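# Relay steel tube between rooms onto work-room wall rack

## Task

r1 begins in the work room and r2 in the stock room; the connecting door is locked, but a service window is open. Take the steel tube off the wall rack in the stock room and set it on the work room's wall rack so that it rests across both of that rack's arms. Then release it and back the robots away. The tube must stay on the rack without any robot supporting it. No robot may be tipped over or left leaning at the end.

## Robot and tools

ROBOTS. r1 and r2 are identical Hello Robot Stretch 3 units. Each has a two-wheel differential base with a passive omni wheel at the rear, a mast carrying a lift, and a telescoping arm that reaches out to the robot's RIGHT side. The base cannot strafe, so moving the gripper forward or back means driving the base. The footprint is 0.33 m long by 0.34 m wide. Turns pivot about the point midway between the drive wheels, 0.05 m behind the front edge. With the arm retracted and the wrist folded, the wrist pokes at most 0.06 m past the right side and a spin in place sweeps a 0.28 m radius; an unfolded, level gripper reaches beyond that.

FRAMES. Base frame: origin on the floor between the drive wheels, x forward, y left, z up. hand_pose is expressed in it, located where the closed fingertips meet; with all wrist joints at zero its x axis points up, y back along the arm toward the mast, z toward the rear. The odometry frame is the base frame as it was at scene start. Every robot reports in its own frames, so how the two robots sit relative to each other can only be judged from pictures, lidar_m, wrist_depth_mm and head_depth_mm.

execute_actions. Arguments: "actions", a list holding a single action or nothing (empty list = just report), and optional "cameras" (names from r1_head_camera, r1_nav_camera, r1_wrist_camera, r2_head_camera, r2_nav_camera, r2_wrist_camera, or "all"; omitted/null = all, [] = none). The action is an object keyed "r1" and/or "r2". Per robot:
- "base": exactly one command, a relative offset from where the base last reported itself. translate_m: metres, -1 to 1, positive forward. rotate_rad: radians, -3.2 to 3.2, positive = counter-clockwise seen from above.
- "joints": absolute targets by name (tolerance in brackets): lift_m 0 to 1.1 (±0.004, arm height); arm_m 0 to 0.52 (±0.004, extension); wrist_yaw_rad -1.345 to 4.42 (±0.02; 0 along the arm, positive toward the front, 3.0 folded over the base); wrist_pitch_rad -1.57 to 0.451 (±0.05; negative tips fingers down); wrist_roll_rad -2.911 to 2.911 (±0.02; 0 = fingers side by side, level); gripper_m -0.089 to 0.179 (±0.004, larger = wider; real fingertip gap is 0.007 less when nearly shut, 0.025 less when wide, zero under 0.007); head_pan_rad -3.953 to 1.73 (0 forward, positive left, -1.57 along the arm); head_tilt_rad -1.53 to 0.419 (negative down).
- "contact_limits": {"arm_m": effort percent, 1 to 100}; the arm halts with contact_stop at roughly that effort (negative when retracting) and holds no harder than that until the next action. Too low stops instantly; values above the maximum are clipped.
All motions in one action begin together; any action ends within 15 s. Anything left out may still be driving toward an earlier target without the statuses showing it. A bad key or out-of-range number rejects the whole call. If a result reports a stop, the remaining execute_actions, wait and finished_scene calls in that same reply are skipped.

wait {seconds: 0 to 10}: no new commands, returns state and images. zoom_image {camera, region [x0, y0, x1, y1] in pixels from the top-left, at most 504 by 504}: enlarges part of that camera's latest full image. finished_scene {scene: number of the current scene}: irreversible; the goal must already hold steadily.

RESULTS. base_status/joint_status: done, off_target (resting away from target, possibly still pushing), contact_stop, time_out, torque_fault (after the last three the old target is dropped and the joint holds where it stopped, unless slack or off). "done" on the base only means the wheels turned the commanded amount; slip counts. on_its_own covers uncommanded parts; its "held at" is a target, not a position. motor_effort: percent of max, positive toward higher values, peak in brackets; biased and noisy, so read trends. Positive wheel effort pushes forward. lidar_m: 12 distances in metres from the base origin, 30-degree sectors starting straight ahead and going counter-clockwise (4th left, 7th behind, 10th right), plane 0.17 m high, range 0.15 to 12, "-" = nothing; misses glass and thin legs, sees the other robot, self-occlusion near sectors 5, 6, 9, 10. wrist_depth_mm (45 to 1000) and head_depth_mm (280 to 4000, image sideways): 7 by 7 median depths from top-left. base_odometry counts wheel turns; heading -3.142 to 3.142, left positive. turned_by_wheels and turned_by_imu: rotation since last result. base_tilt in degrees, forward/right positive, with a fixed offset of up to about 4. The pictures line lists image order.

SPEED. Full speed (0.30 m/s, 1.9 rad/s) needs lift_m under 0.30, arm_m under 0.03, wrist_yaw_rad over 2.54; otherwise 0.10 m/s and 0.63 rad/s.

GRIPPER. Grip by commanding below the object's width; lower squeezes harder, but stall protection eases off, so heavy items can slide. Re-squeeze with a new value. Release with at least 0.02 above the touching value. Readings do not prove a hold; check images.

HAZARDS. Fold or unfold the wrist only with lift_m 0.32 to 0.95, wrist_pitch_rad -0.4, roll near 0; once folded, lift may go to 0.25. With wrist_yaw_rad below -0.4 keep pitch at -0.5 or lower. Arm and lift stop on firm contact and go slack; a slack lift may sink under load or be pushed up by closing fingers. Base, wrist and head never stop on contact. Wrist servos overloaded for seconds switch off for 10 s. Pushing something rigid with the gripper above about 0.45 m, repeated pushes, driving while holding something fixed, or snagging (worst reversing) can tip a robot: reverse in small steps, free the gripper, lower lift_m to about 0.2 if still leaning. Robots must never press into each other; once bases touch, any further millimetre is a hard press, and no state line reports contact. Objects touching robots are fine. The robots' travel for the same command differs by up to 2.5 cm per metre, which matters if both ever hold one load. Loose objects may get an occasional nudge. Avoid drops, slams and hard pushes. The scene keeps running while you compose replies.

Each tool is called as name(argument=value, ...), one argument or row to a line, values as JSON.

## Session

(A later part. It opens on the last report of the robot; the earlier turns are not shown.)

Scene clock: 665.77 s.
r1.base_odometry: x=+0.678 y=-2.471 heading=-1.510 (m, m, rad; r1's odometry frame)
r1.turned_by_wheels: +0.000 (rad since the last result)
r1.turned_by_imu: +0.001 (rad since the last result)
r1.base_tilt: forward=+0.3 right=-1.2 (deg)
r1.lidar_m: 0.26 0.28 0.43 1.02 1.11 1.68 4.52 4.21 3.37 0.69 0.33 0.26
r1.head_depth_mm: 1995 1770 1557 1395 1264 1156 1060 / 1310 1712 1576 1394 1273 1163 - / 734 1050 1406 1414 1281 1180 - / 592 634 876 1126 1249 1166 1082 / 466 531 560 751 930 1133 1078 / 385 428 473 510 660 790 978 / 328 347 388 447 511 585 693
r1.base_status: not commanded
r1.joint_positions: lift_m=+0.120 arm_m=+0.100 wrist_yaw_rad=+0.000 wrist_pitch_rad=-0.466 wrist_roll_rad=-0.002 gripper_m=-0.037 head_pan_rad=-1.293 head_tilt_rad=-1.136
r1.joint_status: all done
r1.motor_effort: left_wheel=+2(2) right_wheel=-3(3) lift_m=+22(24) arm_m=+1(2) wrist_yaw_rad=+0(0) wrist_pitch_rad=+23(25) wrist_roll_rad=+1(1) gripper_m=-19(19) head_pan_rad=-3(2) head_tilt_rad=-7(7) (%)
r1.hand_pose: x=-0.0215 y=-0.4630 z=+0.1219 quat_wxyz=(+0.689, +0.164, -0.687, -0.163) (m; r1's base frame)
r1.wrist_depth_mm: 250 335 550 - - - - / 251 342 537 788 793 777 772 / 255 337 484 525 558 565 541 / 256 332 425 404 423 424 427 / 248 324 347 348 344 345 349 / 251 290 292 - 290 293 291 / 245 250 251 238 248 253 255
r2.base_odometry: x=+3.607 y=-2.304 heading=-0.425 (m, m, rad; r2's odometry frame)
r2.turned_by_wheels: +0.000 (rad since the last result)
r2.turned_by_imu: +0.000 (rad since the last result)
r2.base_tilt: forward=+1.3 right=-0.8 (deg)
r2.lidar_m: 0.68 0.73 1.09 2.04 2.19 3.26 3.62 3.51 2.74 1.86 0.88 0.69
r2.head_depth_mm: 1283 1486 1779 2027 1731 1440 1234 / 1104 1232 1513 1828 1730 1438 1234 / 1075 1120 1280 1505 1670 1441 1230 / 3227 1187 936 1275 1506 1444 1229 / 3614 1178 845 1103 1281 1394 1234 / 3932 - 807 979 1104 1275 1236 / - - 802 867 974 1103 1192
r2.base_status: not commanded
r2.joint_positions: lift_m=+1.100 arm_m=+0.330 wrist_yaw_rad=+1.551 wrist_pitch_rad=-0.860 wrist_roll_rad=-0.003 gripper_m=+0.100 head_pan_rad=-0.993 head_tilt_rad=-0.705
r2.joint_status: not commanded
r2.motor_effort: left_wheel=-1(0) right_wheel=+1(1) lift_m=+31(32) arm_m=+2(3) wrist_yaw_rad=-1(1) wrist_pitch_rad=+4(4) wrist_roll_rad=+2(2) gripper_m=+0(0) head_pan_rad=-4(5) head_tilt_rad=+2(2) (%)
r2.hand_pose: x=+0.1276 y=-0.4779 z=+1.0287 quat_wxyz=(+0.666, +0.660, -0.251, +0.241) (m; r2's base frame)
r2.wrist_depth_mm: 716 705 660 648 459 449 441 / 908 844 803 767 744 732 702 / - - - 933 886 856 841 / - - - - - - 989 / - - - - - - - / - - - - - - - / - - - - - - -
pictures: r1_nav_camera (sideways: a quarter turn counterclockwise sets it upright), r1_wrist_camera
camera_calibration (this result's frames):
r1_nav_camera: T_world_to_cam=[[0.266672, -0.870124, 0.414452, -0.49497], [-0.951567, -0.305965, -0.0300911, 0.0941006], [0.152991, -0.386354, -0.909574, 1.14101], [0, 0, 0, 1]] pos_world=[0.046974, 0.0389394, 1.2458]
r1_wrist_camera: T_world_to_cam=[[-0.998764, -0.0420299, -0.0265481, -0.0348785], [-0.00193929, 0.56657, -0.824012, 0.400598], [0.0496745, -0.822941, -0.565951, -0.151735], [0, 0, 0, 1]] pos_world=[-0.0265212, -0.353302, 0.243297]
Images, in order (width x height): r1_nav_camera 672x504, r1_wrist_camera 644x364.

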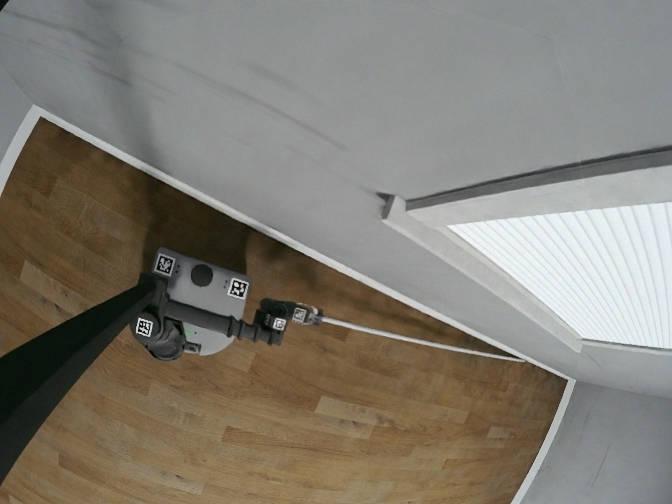

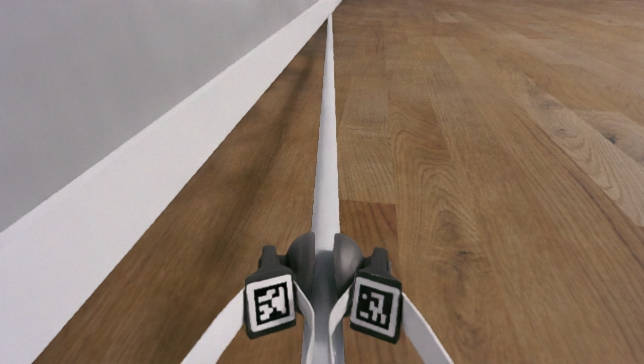

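execute_actions(
  actions=[
    {"r1":{"base":{"translate_m":-0.2},"joints":{"wrist_yaw_rad":0.06,"arm_m":0.3}}},
  ],
  cameras=["r1_wrist_camera"],
)

execute_actions(
  actions=[
    {"r1":{"base":{"rotate_rad":0.14},"joints":{"wrist_yaw_rad":0.0}}},
  ],
  cameras=["r1_wrist_camera"],
)

execute_actions(
  actions=[
    {"r1":{"base":{"translate_m":-0.25},"joints":{"arm_m":0.45}}},
  ],
  cameras=["r1_wrist_camera","r1_nav_camera"],
)

Scene clock: 669.13 s.
r1.base_odometry: x=+0.666 y=-2.271 heading=-1.510 (m, m, rad; r1's odometry frame)
r1.turned_by_wheels: +0.000 (rad since the last result)
r1.turned_by_imu: +0.001 (rad since the last result)
r1.base_tilt: forward=+0.3 right=-1.2 (deg)
r1.lidar_m: 0.46 0.50 0.75 1.05 1.13 1.73 4.31 4.18 3.33 1.22 0.58 0.46
r1.head_depth_mm: 2058 1775 1581 1402 1265 1154 1057 / 1991 1800 1584 1404 1257 1177 - / 1501 1735 1588 1412 1274 1193 - / 1092 1297 1523 1426 1284 1176 1081 / 810 984 1143 1343 1287 1177 1084 / 700 786 892 1015 1176 1181 1087 / 600 634 735 817 922 1062 1073
r1.base_status: done
r1.joint_positions: lift_m=+0.120 arm_m=+0.300 wrist_yaw_rad=+0.060 wrist_pitch_rad=-0.478 wrist_roll_rad=-0.002 gripper_m=-0.037 head_pan_rad=-1.293 head_tilt_rad=-1.136
r1.joint_status: all done
r1.motor_effort: left_wheel=+3(2) right_wheel=-3(6) lift_m=+22(23) arm_m=+4(5) wrist_yaw_rad=+0(1) wrist_pitch_rad=+29(31) wrist_roll_rad=+1(1) gripper_m=-18(19) head_pan_rad=-3(3) head_tilt_rad=-8(7) (%)
r1.hand_pose: x=-0.0086 y=-0.6608 z=+0.1192 quat_wxyz=(+0.693, +0.188, -0.681, -0.147) (m; r1's base frame)
r1.wrist_depth_mm: 389 514 800 - - - - / 400 511 683 738 734 744 760 / 393 504 533 543 533 546 540 / 394 414 408 415 416 410 419 / 336 338 336 336 339 342 338 / 285 284 284 - 290 284 288 / 249 248 245 236 244 250 249
r2.base_odometry: x=+3.607 y=-2.304 heading=-0.425 (m, m, rad; r2's odometry frame)
r2.turned_by_wheels: +0.000 (rad since the last result)
r2.turned_by_imu: +0.000 (rad since the last result)
r2.base_tilt: forward=+1.4 right=-0.9 (deg)
r2.lidar_m: 0.68 0.74 1.09 2.04 2.20 3.25 3.62 3.51 2.74 1.86 0.88 0.69
r2.head_depth_mm: 1286 1498 1771 2010 1744 1452 1234 / 1107 1230 1507 1830 1740 1456 1232 / 1070 1120 1274 1515 1669 1425 1238 / 3244 1190 936 1281 1488 1429 1233 / 3572 1180 846 1114 1274 1388 1239 / 3983 - 803 976 1104 1263 1231 / - - 806 869 977 1109 1192
r2.base_status: not commanded
r2.joint_positions: lift_m=+1.100 arm_m=+0.330 wrist_yaw_rad=+1.551 wrist_pitch_rad=-0.860 wrist_roll_rad=-0.003 gripper_m=+0.100 head_pan_rad=-0.993 head_tilt_rad=-0.705
r2.joint_status: not commanded
r2.motor_effort: left_wheel=+0(1) right_wheel=+1(1) lift_m=+31(32) arm_m=+2(3) wrist_yaw_rad=-1(1) wrist_pitch_rad=+4(4) wrist_roll_rad=+2(1) gripper_m=+0(0) head_pan_rad=-4(4) head_tilt_rad=+2(3) (%)
r2.hand_pose: x=+0.1276 y=-0.4779 z=+1.0287 quat_wxyz=(+0.666, +0.660, -0.251, +0.241) (m; r2's base frame)
r2.wrist_depth_mm: 744 710 672 656 466 462 440 / 863 826 817 798 760 705 699 / - - 981 967 903 876 836 / - - - - - - - / - - - - - - - / - - - - - - - / - - - - - - -
pictures: r1_wrist_camera
camera_calibration (this result's frames):
r1_wrist_camera: T_world_to_cam=[[-0.994517, -0.101018, -0.0270469, -0.0692869], [-0.0362196, 0.575354, -0.817102, 0.515198], [0.0981036, -0.811642, -0.575858, -0.307555], [0, 0, 0, 1]] pos_world=[-0.0200745, -0.553045, 0.241987]
Images, in order (width x height): r1_wrist_camera 644x364.

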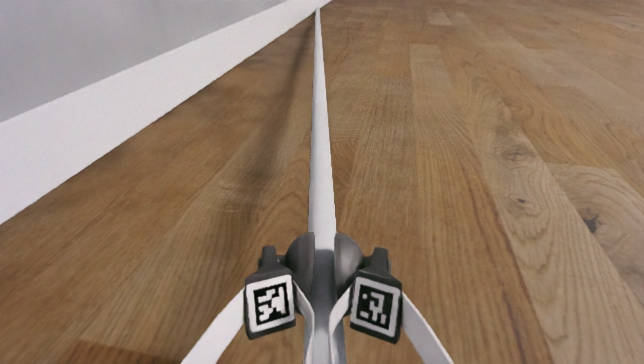

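Scene clock: 670.23 s.
r1.base_odometry: x=+0.666 y=-2.271 heading=-1.370 (m, m, rad; r1's odometry frame)
r1.turned_by_wheels: +0.140 (rad since the last result)
r1.turned_by_imu: +0.139 (rad since the last result)
r1.base_tilt: forward=+0.3 right=-1.2 (deg)
r1.lidar_m: 0.46 0.53 0.93 1.05 1.22 2.12 4.33 3.81 3.29 0.91 0.53 0.46
r1.head_depth_mm: 1901 1784 1563 1399 1264 1151 1063 / 1330 1696 1569 1408 1252 1173 - / 1023 1271 1535 1412 1278 1189 - / 773 983 1216 1397 1282 1176 1081 / 680 798 948 1163 1276 1177 1082 / 590 639 780 916 1120 1170 1089 / 519 577 619 755 891 1077 1091
r1.base_status: done
r1.joint_positions: lift_m=+0.120 arm_m=+0.300 wrist_yaw_rad=-0.004 wrist_pitch_rad=-0.478 wrist_roll_rad=-0.002 gripper_m=-0.037 head_pan_rad=-1.293 head_tilt_rad=-1.136
r1.joint_status: all done
r1.motor_effort: left_wheel=-2(5) right_wheel=+2(7) lift_m=+23(22) arm_m=+4(4) wrist_yaw_rad=+2(1) wrist_pitch_rad=+30(30) wrist_roll_rad=+1(1) gripper_m=-20(20) head_pan_rad=-2(3) head_tilt_rad=-7(7) (%)
r1.hand_pose: x=-0.0224 y=-0.6611 z=+0.1191 quat_wxyz=(+0.687, +0.167, -0.686, -0.169) (m; r1's base frame)
r1.wrist_depth_mm: 305 396 581 - - - - / 315 406 593 746 737 749 727 / 316 396 518 546 539 527 540 / 317 396 405 396 419 414 407 / 314 331 336 338 336 339 338 / 285 286 286 - 286 288 286 / 248 249 239 233 241 247 248
r2.base_odometry: x=+3.607 y=-2.304 heading=-0.425 (m, m, rad; r2's odometry frame)
r2.turned_by_wheels: +0.000 (rad since the last result)
r2.turned_by_imu: +0.000 (rad since the last result)
r2.base_tilt: forward=+1.4 right=-0.9 (deg)
r2.lidar_m: 0.68 0.74 1.09 2.04 2.19 3.27 3.61 3.49 2.73 1.86 0.88 0.69
r2.head_depth_mm: 1280 1498 1786 2005 1740 1450 1232 / 1103 1226 1513 1819 1738 1435 1240 / 1075 1118 1273 1505 1675 1439 1235 / 3267 1186 937 1284 1507 1435 1234 / 3555 1180 846 1106 1278 1400 1230 / 3978 - 804 981 1100 1262 1233 / - - 801 867 982 1109 1194
r2.base_status: not commanded
r2.joint_positions: lift_m=+1.100 arm_m=+0.330 wrist_yaw_rad=+1.551 wrist_pitch_rad=-0.860 wrist_roll_rad=-0.003 gripper_m=+0.100 head_pan_rad=-0.993 head_tilt_rad=-0.705
r2.joint_status: not commanded
r2.motor_effort: left_wheel=+0(1) right_wheel=+1(1) lift_m=+31(32) arm_m=+3(3) wrist_yaw_rad=-2(1) wrist_pitch_rad=+4(4) wrist_roll_rad=+2(2) gripper_m=+0(0) head_pan_rad=-3(5) head_tilt_rad=+2(2) (%)
r2.hand_pose: x=+0.1276 y=-0.4779 z=+1.0287 quat_wxyz=(+0.666, +0.660, -0.251, +0.241) (m; r2's base frame)
r2.wrist_depth_mm: 735 714 664 656 474 446 437 / 882 842 804 767 737 709 687 / - - - 927 883 875 819 / - - - - - - - / - - - - - - - / - - - - - - - / - - - - - - -
pictures: r1_wrist_camera
camera_calibration (this result's frames):
r1_wrist_camera: T_world_to_cam=[[-0.998928, -0.0374162, -0.0272587, -0.0410503], [0.000676987, 0.576965, -0.816769, 0.516618], [0.0462877, -0.815912, -0.576321, -0.310443], [0, 0, 0, 1]] pos_world=[-0.0269863, -0.5529, 0.241923]
Images, in order (width x height): r1_wrist_camera 644x364.

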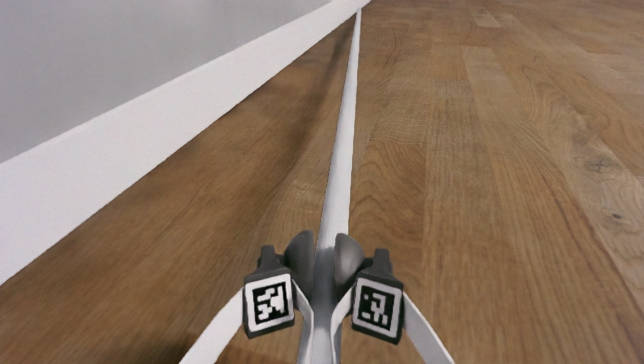

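Scene clock: 673.77 s.
r1.base_odometry: x=+0.616 y=-2.026 heading=-1.370 (m, m, rad; r1's odometry frame)
r1.turned_by_wheels: +0.000 (rad since the last result)
r1.turned_by_imu: +0.002 (rad since the last result)
r1.base_tilt: forward=+0.3 right=-1.2 (deg)
r1.lidar_m: 0.70 0.82 1.11 1.12 1.29 2.26 4.08 3.71 3.23 1.39 0.81 0.70
r1.head_depth_mm: 2065 1769 1562 1400 1260 1155 1061 / 1945 1800 1574 1411 1277 1178 - / 1566 1772 1600 1415 1279 1199 - / 1275 1514 1588 1421 1280 1164 1079 / 1074 1237 1457 1430 1293 1177 1075 / 922 1047 1203 1376 1301 1183 1087 / 778 906 1023 1173 1273 1188 1088
r1.base_status: done
r1.joint_positions: lift_m=+0.120 arm_m=+0.450 wrist_yaw_rad=-0.001 wrist_pitch_rad=-0.478 wrist_roll_rad=-0.001 gripper_m=-0.037 head_pan_rad=-1.293 head_tilt_rad=-1.136
r1.joint_status: all done
r1.motor_effort: left_wheel=-1(7) right_wheel=+2(4) lift_m=+22(22) arm_m=+3(2) wrist_yaw_rad=+0(2) wrist_pitch_rad=+30(30) wrist_roll_rad=+0(0) gripper_m=-20(19) head_pan_rad=-2(2) head_tilt_rad=-7(7) (%)
r1.hand_pose: x=-0.0217 y=-0.8110 z=+0.1191 quat_wxyz=(+0.688, +0.168, -0.686, -0.168) (m; r1's base frame)
r1.wrist_depth_mm: 480 621 894 - - - - / 490 628 756 750 735 733 756 / 490 523 532 524 534 530 532 / 402 403 406 409 408 412 410 / 337 337 333 334 337 336 339 / 285 285 282 - 285 284 285 / 246 247 244 234 243 247 246
r2.base_odometry: x=+3.607 y=-2.304 heading=-0.425 (m, m, rad; r2's odometry frame)
r2.turned_by_wheels: +0.000 (rad since the last result)
r2.turned_by_imu: +0.000 (rad since the last result)
r2.base_tilt: forward=+1.3 right=-0.9 (deg)
r2.lidar_m: 0.68 0.73 1.09 2.04 2.20 3.27 3.63 3.51 2.74 1.86 0.88 0.69
r2.head_depth_mm: 1281 1494 1782 2023 1718 1441 1236 / 1104 1232 1511 1823 1733 1440 1243 / 1073 1119 1275 1505 1666 1448 1239 / 3343 1183 937 1279 1493 1432 1228 / 3542 1181 843 1103 1273 1390 1236 / 3992 - 804 980 1108 1270 1231 / - - 803 863 976 1102 1191
r2.base_status: not commanded
r2.joint_positions: lift_m=+1.100 arm_m=+0.330 wrist_yaw_rad=+1.551 wrist_pitch_rad=-0.860 wrist_roll_rad=-0.003 gripper_m=+0.100 head_pan_rad=-0.993 head_tilt_rad=-0.705
r2.joint_status: not commanded
r2.motor_effort: left_wheel=-1(1) right_wheel=+2(1) lift_m=+32(32) arm_m=+4(2) wrist_yaw_rad=+0(1) wrist_pitch_rad=+4(4) wrist_roll_rad=+2(2) gripper_m=+0(0) head_pan_rad=-4(4) head_tilt_rad=+3(3) (%)
r2.hand_pose: x=+0.1276 y=-0.4779 z=+1.0287 quat_wxyz=(+0.666, +0.660, -0.251, +0.241) (m; r2's base frame)
r2.wrist_depth_mm: 707 708 676 650 467 449 431 / 891 859 822 782 750 697 681 / - - 985 920 920 863 821 / - - - - - - - / - - - - - - - / - - - - - - - / - - - - - - -
pictures: r1_nav_camera (sideways: a quarter turn counterclockwise sets it upright), r1_wrist_camera
camera_calibration (this result's frames):
r1_nav_camera: T_world_to_cam=[[0.266638, -0.870135, 0.414451, -0.49497], [-0.951579, -0.305928, -0.0300911, 0.0941007], [0.152975, -0.38636, -0.909574, 1.14101], [0, 0, 0, 1]] pos_world=[0.0469755, 0.0389379, 1.2458]
r1_wrist_camera: T_world_to_cam=[[-0.998795, -0.0406218, -0.0275503, -0.0484984], [-0.000936405, 0.576967, -0.816767, 0.603125], [0.0490742, -0.815757, -0.576309, -0.432675], [0, 0, 0, 1]] pos_world=[-0.026642, -0.702911, 0.241922]
Images, in order (width x height): r1_nav_camera 672x504, r1_wrist_camera 644x364.

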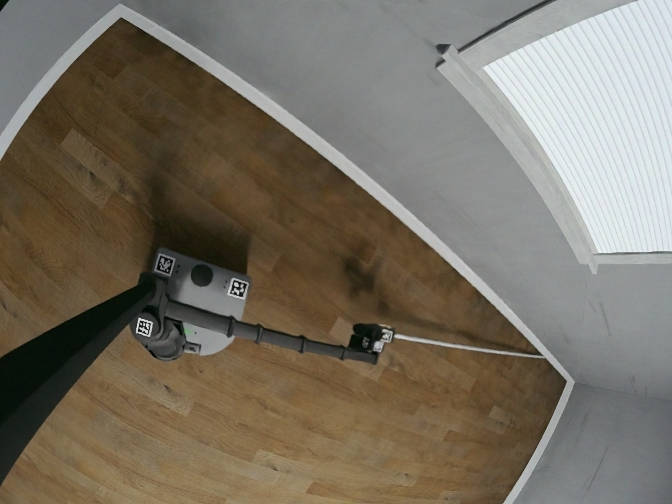

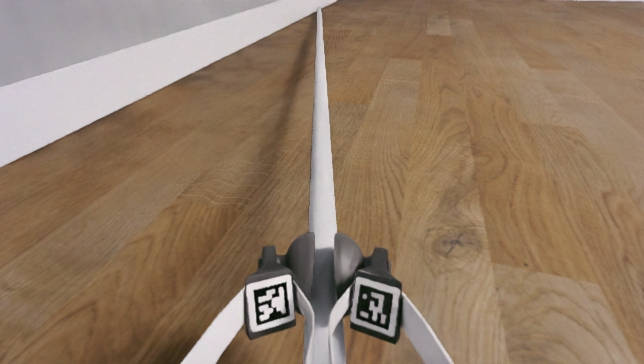

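execute_actions(
  actions=[
    {"r1":{"base":{"rotate_rad":0.16},"joints":{"wrist_yaw_rad":-0.17}}},
  ],
  cameras=[],
)

execute_actions(
  actions=[
    {"r1":{"base":{"rotate_rad":0.18},"joints":{"wrist_yaw_rad":-0.35}}},
  ],
  cameras=["r1_wrist_camera"],
)

execute_actions(
  actions=[
    {"r1":{"base":{"translate_m":-0.3}}},
  ],
  cameras=["r1_wrist_camera"],
)

execute_actions(
  actions=[
    {"r1":{"base":{"rotate_rad":0.12}}},
  ],
  cameras=[],
)

execute_actions(
  actions=[
    {"r1":{"base":{"translate_m":-0.3}}},
  ],
  cameras=["r1_wrist_camera","r1_nav_camera"],
)

Scene clock: 675.23 s.
r1.base_odometry: x=+0.616 y=-2.026 heading=-1.210 (m, m, rad; r1's odometry frame)
r1.turned_by_wheels: +0.160 (rad since the last result)
r1.turned_by_imu: +0.158 (rad since the last result)
r1.base_tilt: forward=+0.4 right=-1.2 (deg)
r1.lidar_m: 0.71 0.91 1.11 1.13 1.45 3.15 4.14 3.46 3.22 1.10 0.75 0.70
r1.head_depth_mm: 1714 1760 1560 1390 1264 1152 1056 / 1395 1696 1574 1440 1268 1176 - / 1174 1446 1580 1426 1277 1196 - / 1015 1216 1489 1426 1278 1173 1082 / 873 1047 1258 1409 1290 1178 1082 / 770 913 1075 1302 1297 1185 1090 / 710 817 942 1112 1266 1185 1093
r1.base_status: done
r1.joint_positions: lift_m=+0.120 arm_m=+0.450 wrist_yaw_rad=-0.169 wrist_pitch_rad=-0.471 wrist_roll_rad=-0.001 gripper_m=-0.037 head_pan_rad=-1.293 head_tilt_rad=-1.136
r1.joint_status: all done
r1.motor_effort: left_wheel=-1(7) right_wheel=+2(8) lift_m=+22(23) arm_m=+3(3) wrist_yaw_rad=-1(6) wrist_pitch_rad=+26(30) wrist_roll_rad=+0(0) gripper_m=-19(19) head_pan_rad=-3(3) head_tilt_rad=-7(8) (%)
r1.hand_pose: x=-0.0580 y=-0.8090 z=+0.1206 quat_wxyz=(+0.672, +0.107, -0.698, -0.223) (m; r1's base frame)
r1.wrist_depth_mm: 403 522 741 - - - - / 411 540 685 778 788 775 751 / 410 508 537 553 540 546 544 / 400 412 420 401 417 415 419 / 341 341 341 339 345 343 342 / 287 285 285 - 287 285 291 / 249 249 247 237 243 250 252
r2.base_odometry: x=+3.607 y=-2.304 heading=-0.425 (m, m, rad; r2's odometry frame)
r2.turned_by_wheels: +0.000 (rad since the last result)
r2.turned_by_imu: +0.000 (rad since the last result)
r2.base_tilt: forward=+1.3 right=-0.9 (deg)
r2.lidar_m: 0.68 0.74 1.09 2.04 2.19 3.28 3.62 3.50 2.73 1.86 0.88 0.69
r2.head_depth_mm: 1287 1508 1778 2026 1729 1440 1237 / 1105 1227 1512 1850 1707 1442 1236 / 1071 1112 1274 1505 1684 1439 1239 / 3332 1189 935 1285 1495 1441 1231 / 3627 1182 843 1109 1282 1395 1234 / 3926 - 808 981 1105 1272 1224 / - - 803 869 978 1105 1192
r2.base_status: not commanded
r2.joint_positions: lift_m=+1.100 arm_m=+0.330 wrist_yaw_rad=+1.551 wrist_pitch_rad=-0.860 wrist_roll_rad=-0.003 gripper_m=+0.100 head_pan_rad=-0.993 head_tilt_rad=-0.705
r2.joint_status: not commanded
r2.motor_effort: left_wheel=-1(1) right_wheel=+1(1) lift_m=+32(32) arm_m=+3(2) wrist_yaw_rad=-1(1) wrist_pitch_rad=+4(4) wrist_roll_rad=+2(1) gripper_m=+0(0) head_pan_rad=-4(4) head_tilt_rad=+2(2) (%)
r2.hand_pose: x=+0.1276 y=-0.4779 z=+1.0287 quat_wxyz=(+0.666, +0.660, -0.251, +0.241) (m; r2's base frame)
r2.wrist_depth_mm: 760 705 671 652 463 445 432 / 888 860 831 752 738 719 690 / - - 997 962 877 887 819 / - - - - - - - / - - - - - - - / - - - - - - - / - - - - - - -
pictures: none
No camera images: the call's "cameras" was empty. Leave "cameras" out to get every camera's image.

Scene clock: 676.47 s.
r1.base_odometry: x=+0.616 y=-2.026 heading=-1.030 (m, m, rad; r1's odometry frame)
r1.turned_by_wheels: +0.180 (rad since the last result)
r1.turned_by_imu: +0.178 (rad since the last result)
r1.base_tilt: forward=+0.2 right=-1.3 (deg)
r1.lidar_m: 0.75 1.09 1.11 1.18 1.73 4.08 4.24 3.29 2.09 0.92 0.71 0.70
r1.head_depth_mm: 1183 1556 1555 1392 1273 1154 1061 / 1047 1327 1557 1410 1271 1173 - / 933 1147 1478 1406 1276 1195 - / 824 1016 1278 1423 1289 1174 1082 / 740 912 1116 1373 1288 1174 1081 / 700 822 990 1232 1294 1181 1083 / 650 736 886 1082 1274 1186 1085
r1.base_status: done
r1.joint_positions: lift_m=+0.120 arm_m=+0.450 wrist_yaw_rad=-0.353 wrist_pitch_rad=-0.470 wrist_roll_rad=-0.001 gripper_m=-0.037 head_pan_rad=-1.293 head_tilt_rad=-1.136
r1.joint_status: all done
r1.motor_effort: left_wheel=-2(7) right_wheel=+2(8) lift_m=+22(22) arm_m=+2(2) wrist_yaw_rad=+2(3) wrist_pitch_rad=+25(26) wrist_roll_rad=+1(0) gripper_m=-20(19) head_pan_rad=-2(2) head_tilt_rad=-7(8) (%)
r1.hand_pose: x=-0.0966 y=-0.7989 z=+0.1209 quat_wxyz=(+0.649, +0.042, -0.705, -0.283) (m; r1's base frame)
r1.wrist_depth_mm: 324 417 631 - - - - / 332 428 621 769 773 779 782 / 333 433 535 507 553 545 550 / 333 398 411 401 417 423 421 / 325 337 343 343 341 342 345 / 285 286 287 - 290 289 288 / 250 251 247 238 242 250 250
r2.base_odometry: x=+3.607 y=-2.304 heading=-0.425 (m, m, rad; r2's odometry frame)
r2.turned_by_wheels: +0.000 (rad since the last result)
r2.turned_by_imu: +0.000 (rad since the last result)
r2.base_tilt: forward=+1.4 right=-0.9 (deg)
r2.lidar_m: 0.68 0.73 1.09 2.04 2.20 3.27 3.63 3.52 2.73 1.86 0.88 0.69
r2.head_depth_mm: 1287 1496 1775 2033 1726 1445 1234 / 1104 1224 1505 1839 1725 1443 1232 / 1067 1124 1280 1515 1667 1442 1236 / 3231 1183 940 1279 1488 1441 1232 / 3594 1184 847 1108 1281 1394 1234 / 3907 - 804 981 1111 1264 1227 / - - 800 866 978 1107 1193
r2.base_status: not commanded
r2.joint_positions: lift_m=+1.100 arm_m=+0.330 wrist_yaw_rad=+1.551 wrist_pitch_rad=-0.860 wrist_roll_rad=-0.003 gripper_m=+0.100 head_pan_rad=-0.993 head_tilt_rad=-0.705
r2.joint_status: not commanded
r2.motor_effort: left_wheel=-1(1) right_wheel=+1(1) lift_m=+32(32) arm_m=+2(3) wrist_yaw_rad=-1(1) wrist_pitch_rad=+4(4) wrist_roll_rad=+2(2) gripper_m=+0(0) head_pan_rad=-4(4) head_tilt_rad=+2(3) (%)
r2.hand_pose: x=+0.1276 y=-0.4779 z=+1.0287 quat_wxyz=(+0.666, +0.660, -0.251, +0.241) (m; r2's base frame)
r2.wrist_depth_mm: 735 688 675 650 468 449 441 / 880 826 794 786 730 704 693 / - - - 910 899 842 816 / - - - - - - - / - - - - - - - / - - - - - - - / - - - - - - -
pictures: r1_wrist_camera
camera_calibration (this result's frames):
r1_wrist_camera: T_world_to_cam=[[-0.951665, 0.305929, -0.0272164, 0.158529], [0.195637, 0.535484, -0.821574, 0.58395], [-0.23677, -0.787188, -0.569452, -0.423641], [0, 0, 0, 1]] pos_world=[-0.0636807, -0.69468, 0.242829]
Images, in order (width x height): r1_wrist_camera 644x364.

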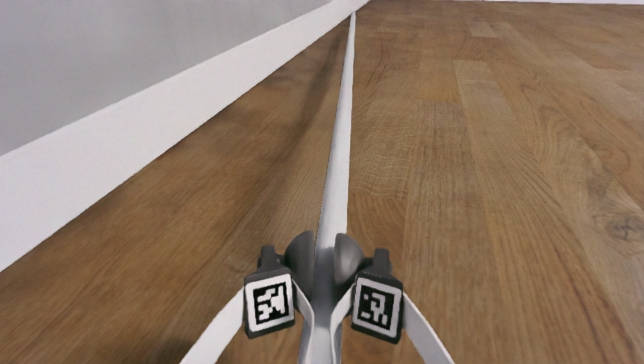

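Scene clock: 680.50 s.
r1.base_odometry: x=+0.462 y=-1.769 heading=-1.030 (m, m, rad; r1's odometry frame)
r1.turned_by_wheels: +0.000 (rad since the last result)
r1.turned_by_imu: +0.002 (rad since the last result)
r1.base_tilt: forward=+0.2 right=-1.3 (deg)
r1.lidar_m: 1.01 1.31 1.28 1.37 2.00 3.83 4.03 3.10 2.81 1.24 0.96 0.95
r1.head_depth_mm: 1614 1782 1566 1406 1269 1152 1057 / 1422 1722 1579 1401 1274 1177 - / 1275 1562 1588 1422 1288 1195 - / 1151 1387 1564 1421 1280 1173 1081 / 1054 1238 1506 1429 1286 1179 1078 / 963 1125 1352 1446 1299 1180 1084 / 879 1031 1214 1404 1305 1192 1092
r1.base_status: done
r1.joint_positions: lift_m=+0.120 arm_m=+0.450 wrist_yaw_rad=-0.347 wrist_pitch_rad=-0.479 wrist_roll_rad=-0.001 gripper_m=-0.037 head_pan_rad=-1.293 head_tilt_rad=-1.136
r1.joint_status: not commanded
r1.motor_effort: left_wheel=+0(6) right_wheel=+0(3) lift_m=+22(22) arm_m=+2(2) wrist_yaw_rad=-2(2) wrist_pitch_rad=+30(30) wrist_roll_rad=+0(0) gripper_m=-19(20) head_pan_rad=-2(2) head_tilt_rad=-7(7) (%)
r1.hand_pose: x=-0.0952 y=-0.7981 z=+0.1190 quat_wxyz=(+0.648, +0.047, -0.705, -0.284) (m; r1's base frame)
r1.wrist_depth_mm: 542 695 968 - - - - / 543 660 757 772 747 748 740 / 515 532 529 527 528 531 533 / 411 411 407 395 416 413 408 / 340 334 332 335 339 339 339 / 286 284 283 - 286 284 285 / 246 248 240 234 242 247 246
r2.base_odometry: x=+3.607 y=-2.304 heading=-0.425 (m, m, rad; r2's odometry frame)
r2.turned_by_wheels: +0.000 (rad since the last result)
r2.turned_by_imu: +0.000 (rad since the last result)
r2.base_tilt: forward=+1.3 right=-0.9 (deg)
r2.lidar_m: 0.68 0.73 1.09 2.04 2.19 3.27 3.62 3.52 2.73 1.86 0.88 0.69
r2.head_depth_mm: 1287 1488 1774 2016 1727 1444 1233 / 1106 1233 1506 1820 1727 1442 1234 / 1066 1117 1278 1508 1678 1436 1233 / 3249 1186 938 1272 1494 1434 1233 / 3450 1184 847 1110 1277 1395 1227 / 3955 - 804 979 1104 1262 1226 / - - 801 864 983 1103 1196
r2.base_status: not commanded
r2.joint_positions: lift_m=+1.100 arm_m=+0.330 wrist_yaw_rad=+1.551 wrist_pitch_rad=-0.860 wrist_roll_rad=-0.003 gripper_m=+0.100 head_pan_rad=-0.993 head_tilt_rad=-0.705
r2.joint_status: not commanded
r2.motor_effort: left_wheel=-1(1) right_wheel=+1(1) lift_m=+32(32) arm_m=+3(3) wrist_yaw_rad=-1(1) wrist_pitch_rad=+4(4) wrist_roll_rad=+2(2) gripper_m=+0(0) head_pan_rad=-5(4) head_tilt_rad=+3(3) (%)
r2.hand_pose: x=+0.1276 y=-0.4779 z=+1.0287 quat_wxyz=(+0.666, +0.660, -0.251, +0.241) (m; r2's base frame)
r2.wrist_depth_mm: 711 694 685 641 460 443 439 / 875 856 796 757 749 731 687 / - - - 952 899 858 842 / - - - - - - - / - - - - - - - / - - - - - - - / - - - - - - -
pictures: r1_wrist_camera
camera_calibration (this result's frames):
r1_wrist_camera: T_world_to_cam=[[-0.95318, 0.301146, -0.027554, 0.15574], [0.195215, 0.543172, -0.816612, 0.587231], [-0.230953, -0.783757, -0.576529, -0.419647], [0, 0, 0, 1]] pos_world=[-0.0631072, -0.69477, 0.241893]
Images, in order (width x height): r1_wrist_camera 644x364.

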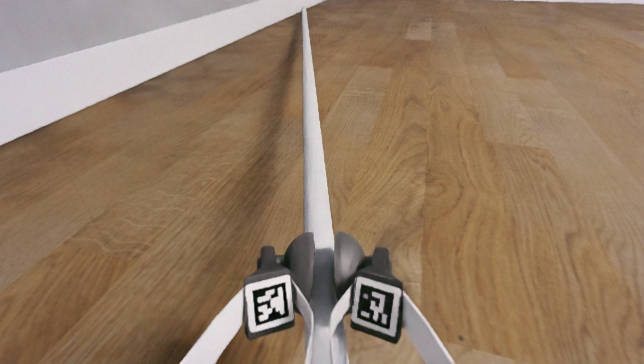

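Scene clock: 681.53 s.
r1.base_odometry: x=+0.462 y=-1.769 heading=-0.910 (m, m, rad; r1's odometry frame)
r1.turned_by_wheels: +0.120 (rad since the last result)
r1.turned_by_imu: +0.119 (rad since the last result)
r1.base_tilt: forward=+0.3 right=-1.3 (deg)
r1.lidar_m: 1.06 1.29 1.29 1.44 2.35 3.83 3.66 3.06 2.13 1.13 0.95 0.95
r1.head_depth_mm: 1356 1674 1551 1400 1259 1154 1055 / 1249 1561 1580 1406 1274 1180 - / 1142 1395 1558 1412 1279 1191 - / 1054 1268 1522 1429 1285 1168 1081 / 983 1170 1442 1438 1291 1176 1078 / 916 1074 1300 1437 1299 1185 1086 / 844 996 1193 1408 1308 1193 1089
r1.base_status: done
r1.joint_positions: lift_m=+0.120 arm_m=+0.450 wrist_yaw_rad=-0.354 wrist_pitch_rad=-0.470 wrist_roll_rad=-0.001 gripper_m=-0.037 head_pan_rad=-1.293 head_tilt_rad=-1.136
r1.joint_status: not commanded
r1.motor_effort: left_wheel=-2(7) right_wheel=+2(9) lift_m=+22(22) arm_m=+3(2) wrist_yaw_rad=+2(3) wrist_pitch_rad=+25(30) wrist_roll_rad=+0(0) gripper_m=-19(19) head_pan_rad=-2(2) head_tilt_rad=-6(7) (%)
r1.hand_pose: x=-0.0969 y=-0.7987 z=+0.1209 quat_wxyz=(+0.648, +0.042, -0.705, -0.284) (m; r1's base frame)
r1.wrist_depth_mm: 443 557 765 - - - - / 450 567 699 749 765 774 751 / 459 534 539 560 541 533 543 / 420 424 419 397 415 420 415 / 339 343 337 341 343 344 344 / 289 287 287 - 289 291 290 / 249 248 243 235 243 247 251
r2.base_odometry: x=+3.607 y=-2.304 heading=-0.425 (m, m, rad; r2's odometry frame)
r2.turned_by_wheels: +0.000 (rad since the last result)
r2.turned_by_imu: +0.000 (rad since the last result)
r2.base_tilt: forward=+1.3 right=-0.9 (deg)
r2.lidar_m: 0.68 0.73 1.09 2.04 2.19 3.26 3.62 3.50 2.74 1.87 0.88 0.69
r2.head_depth_mm: 1276 1510 1782 2022 1728 1439 1237 / 1103 1232 1517 1842 1716 1430 1236 / 1071 1114 1283 1514 1682 1437 1235 / 3218 1184 936 1276 1508 1443 1232 / 3567 1186 846 1113 1275 1398 1227 / 3918 - 808 979 1108 1272 1228 / - - 802 866 978 1102 1198
r2.base_status: not commanded
r2.joint_positions: lift_m=+1.100 arm_m=+0.330 wrist_yaw_rad=+1.551 wrist_pitch_rad=-0.860 wrist_roll_rad=-0.003 gripper_m=+0.100 head_pan_rad=-0.993 head_tilt_rad=-0.705
r2.joint_status: not commanded
r2.motor_effort: left_wheel=+0(2) right_wheel=+2(1) lift_m=+32(32) arm_m=+3(3) wrist_yaw_rad=-1(1) wrist_pitch_rad=+4(4) wrist_roll_rad=+2(1) gripper_m=+0(0) head_pan_rad=-4(4) head_tilt_rad=+4(3) (%)
r2.hand_pose: x=+0.1276 y=-0.4779 z=+1.0287 quat_wxyz=(+0.666, +0.660, -0.251, +0.241) (m; r2's base frame)
r2.wrist_depth_mm: 738 692 671 649 471 447 439 / 900 831 816 767 732 703 691 / - - - 952 887 852 806 / - - - - - - - / - - - - - - - / - - - - - - - / - - - - - - -
pictures: none
No camera images: the call's "cameras" was empty. Leave "cameras" out to get every camera's image.

Scene clock: 685.57 s.
r1.base_odometry: x=+0.278 y=-1.532 heading=-0.910 (m, m, rad; r1's odometry frame)
r1.turned_by_wheels: +0.000 (rad since the last result)
r1.turned_by_imu: +0.002 (rad since the last result)
r1.base_tilt: forward=+0.3 right=-1.2 (deg)
r1.lidar_m: 1.32 1.49 1.49 1.67 2.73 3.61 3.43 2.85 2.62 1.40 1.18 1.17
r1.head_depth_mm: 1694 1786 1555 1404 1259 1154 1059 / 1540 1745 1577 1408 1269 1180 - / 1407 1705 1585 1419 1272 1198 - / 1312 1579 1591 1423 1289 1167 1083 / 1216 1446 1589 1434 1298 1182 1079 / 1140 1333 1542 1453 1297 1184 1089 / 1068 1243 1482 1452 1314 1186 1088
r1.base_status: done
r1.joint_positions: lift_m=+0.120 arm_m=+0.450 wrist_yaw_rad=-0.349 wrist_pitch_rad=-0.479 wrist_roll_rad=-0.001 gripper_m=-0.037 head_pan_rad=-1.293 head_tilt_rad=-1.136
r1.joint_status: not commanded
r1.motor_effort: left_wheel=-1(6) right_wheel=+1(0) lift_m=+22(22) arm_m=+3(3) wrist_yaw_rad=-1(3) wrist_pitch_rad=+30(30) wrist_roll_rad=+0(0) gripper_m=-19(19) head_pan_rad=-2(3) head_tilt_rad=-7(8) (%)
r1.hand_pose: x=-0.0955 y=-0.7979 z=+0.1189 quat_wxyz=(+0.648, +0.046, -0.705, -0.285) (m; r1's base frame)
r1.wrist_depth_mm: 628 791 - - - - - / 640 708 744 738 741 755 724 / 529 520 540 530 518 527 527 / 409 413 410 390 411 411 410 / 336 335 336 337 335 335 337 / 284 285 282 - 287 286 287 / 245 246 246 235 243 247 248
r2.base_odometry: x=+3.607 y=-2.304 heading=-0.425 (m, m, rad; r2's odometry frame)
r2.turned_by_wheels: +0.000 (rad since the last result)
r2.turned_by_imu: +0.000 (rad since the last result)
r2.base_tilt: forward=+1.4 right=-0.9 (deg)
r2.lidar_m: 0.68 0.73 1.09 2.04 2.20 3.26 3.61 3.49 2.74 1.86 0.88 0.69
r2.head_depth_mm: 1282 1487 1785 2028 1726 1443 1237 / 1108 1234 1513 1840 1724 1440 1230 / 1067 1119 1283 1506 1673 1434 1237 / 3244 1191 939 1279 1498 1431 1234 / 3559 1183 850 1110 1276 1390 1226 / 3904 - 807 977 1104 1270 1225 / - - 802 864 979 1109 1195
r2.base_status: not commanded
r2.joint_positions: lift_m=+1.100 arm_m=+0.330 wrist_yaw_rad=+1.551 wrist_pitch_rad=-0.860 wrist_roll_rad=-0.003 gripper_m=+0.100 head_pan_rad=-0.993 head_tilt_rad=-0.705
r2.joint_status: not commanded
r2.motor_effort: left_wheel=-1(1) right_wheel=+1(1) lift_m=+31(32) arm_m=+3(3) wrist_yaw_rad=-1(1) wrist_pitch_rad=+4(4) wrist_roll_rad=+2(2) gripper_m=+1(0) head_pan_rad=-4(4) head_tilt_rad=+2(2) (%)
r2.hand_pose: x=+0.1276 y=-0.4779 z=+1.0287 quat_wxyz=(+0.666, +0.660, -0.251, +0.241) (m; r2's base frame)
r2.wrist_depth_mm: 738 715 670 647 466 454 440 / 875 848 799 746 733 703 676 / - - - 928 893 841 831 / - - - - - - - / - - - - - - - / - - - - - - - / - - - - - - -
pictures: r1_nav_camera (sideways: a quarter turn counterclockwise sets it upright), r1_wrist_camera
camera_calibration (this result's frames):
r1_nav_camera: T_world_to_cam=[[0.266626, -0.870139, 0.414451, -0.494969], [-0.951583, -0.305914, -0.0300911, 0.0941007], [0.15297, -0.386361, -0.909574, 1.14101], [0, 0, 0, 1]] pos_world=[0.0469761, 0.0389373, 1.2458]
r1_wrist_camera: T_world_to_cam=[[-0.952568, 0.303072, -0.0275808, 0.156906], [0.196467, 0.543217, -0.816282, 0.5872], [-0.23241, -0.782983, -0.576995, -0.419099], [0, 0, 0, 1]] pos_world=[-0.0633046, -0.694678, 0.241831]
Images, in order (width x height): r1_nav_camera 672x504, r1_wrist_camera 644x364.

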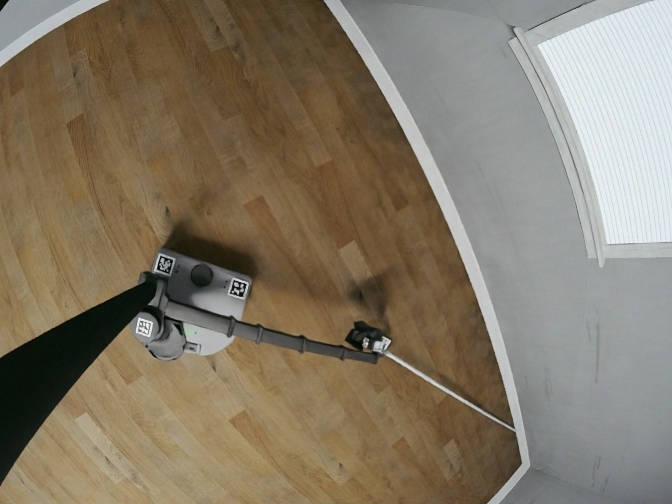

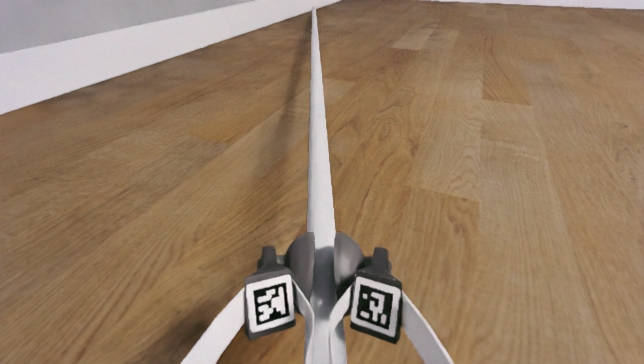

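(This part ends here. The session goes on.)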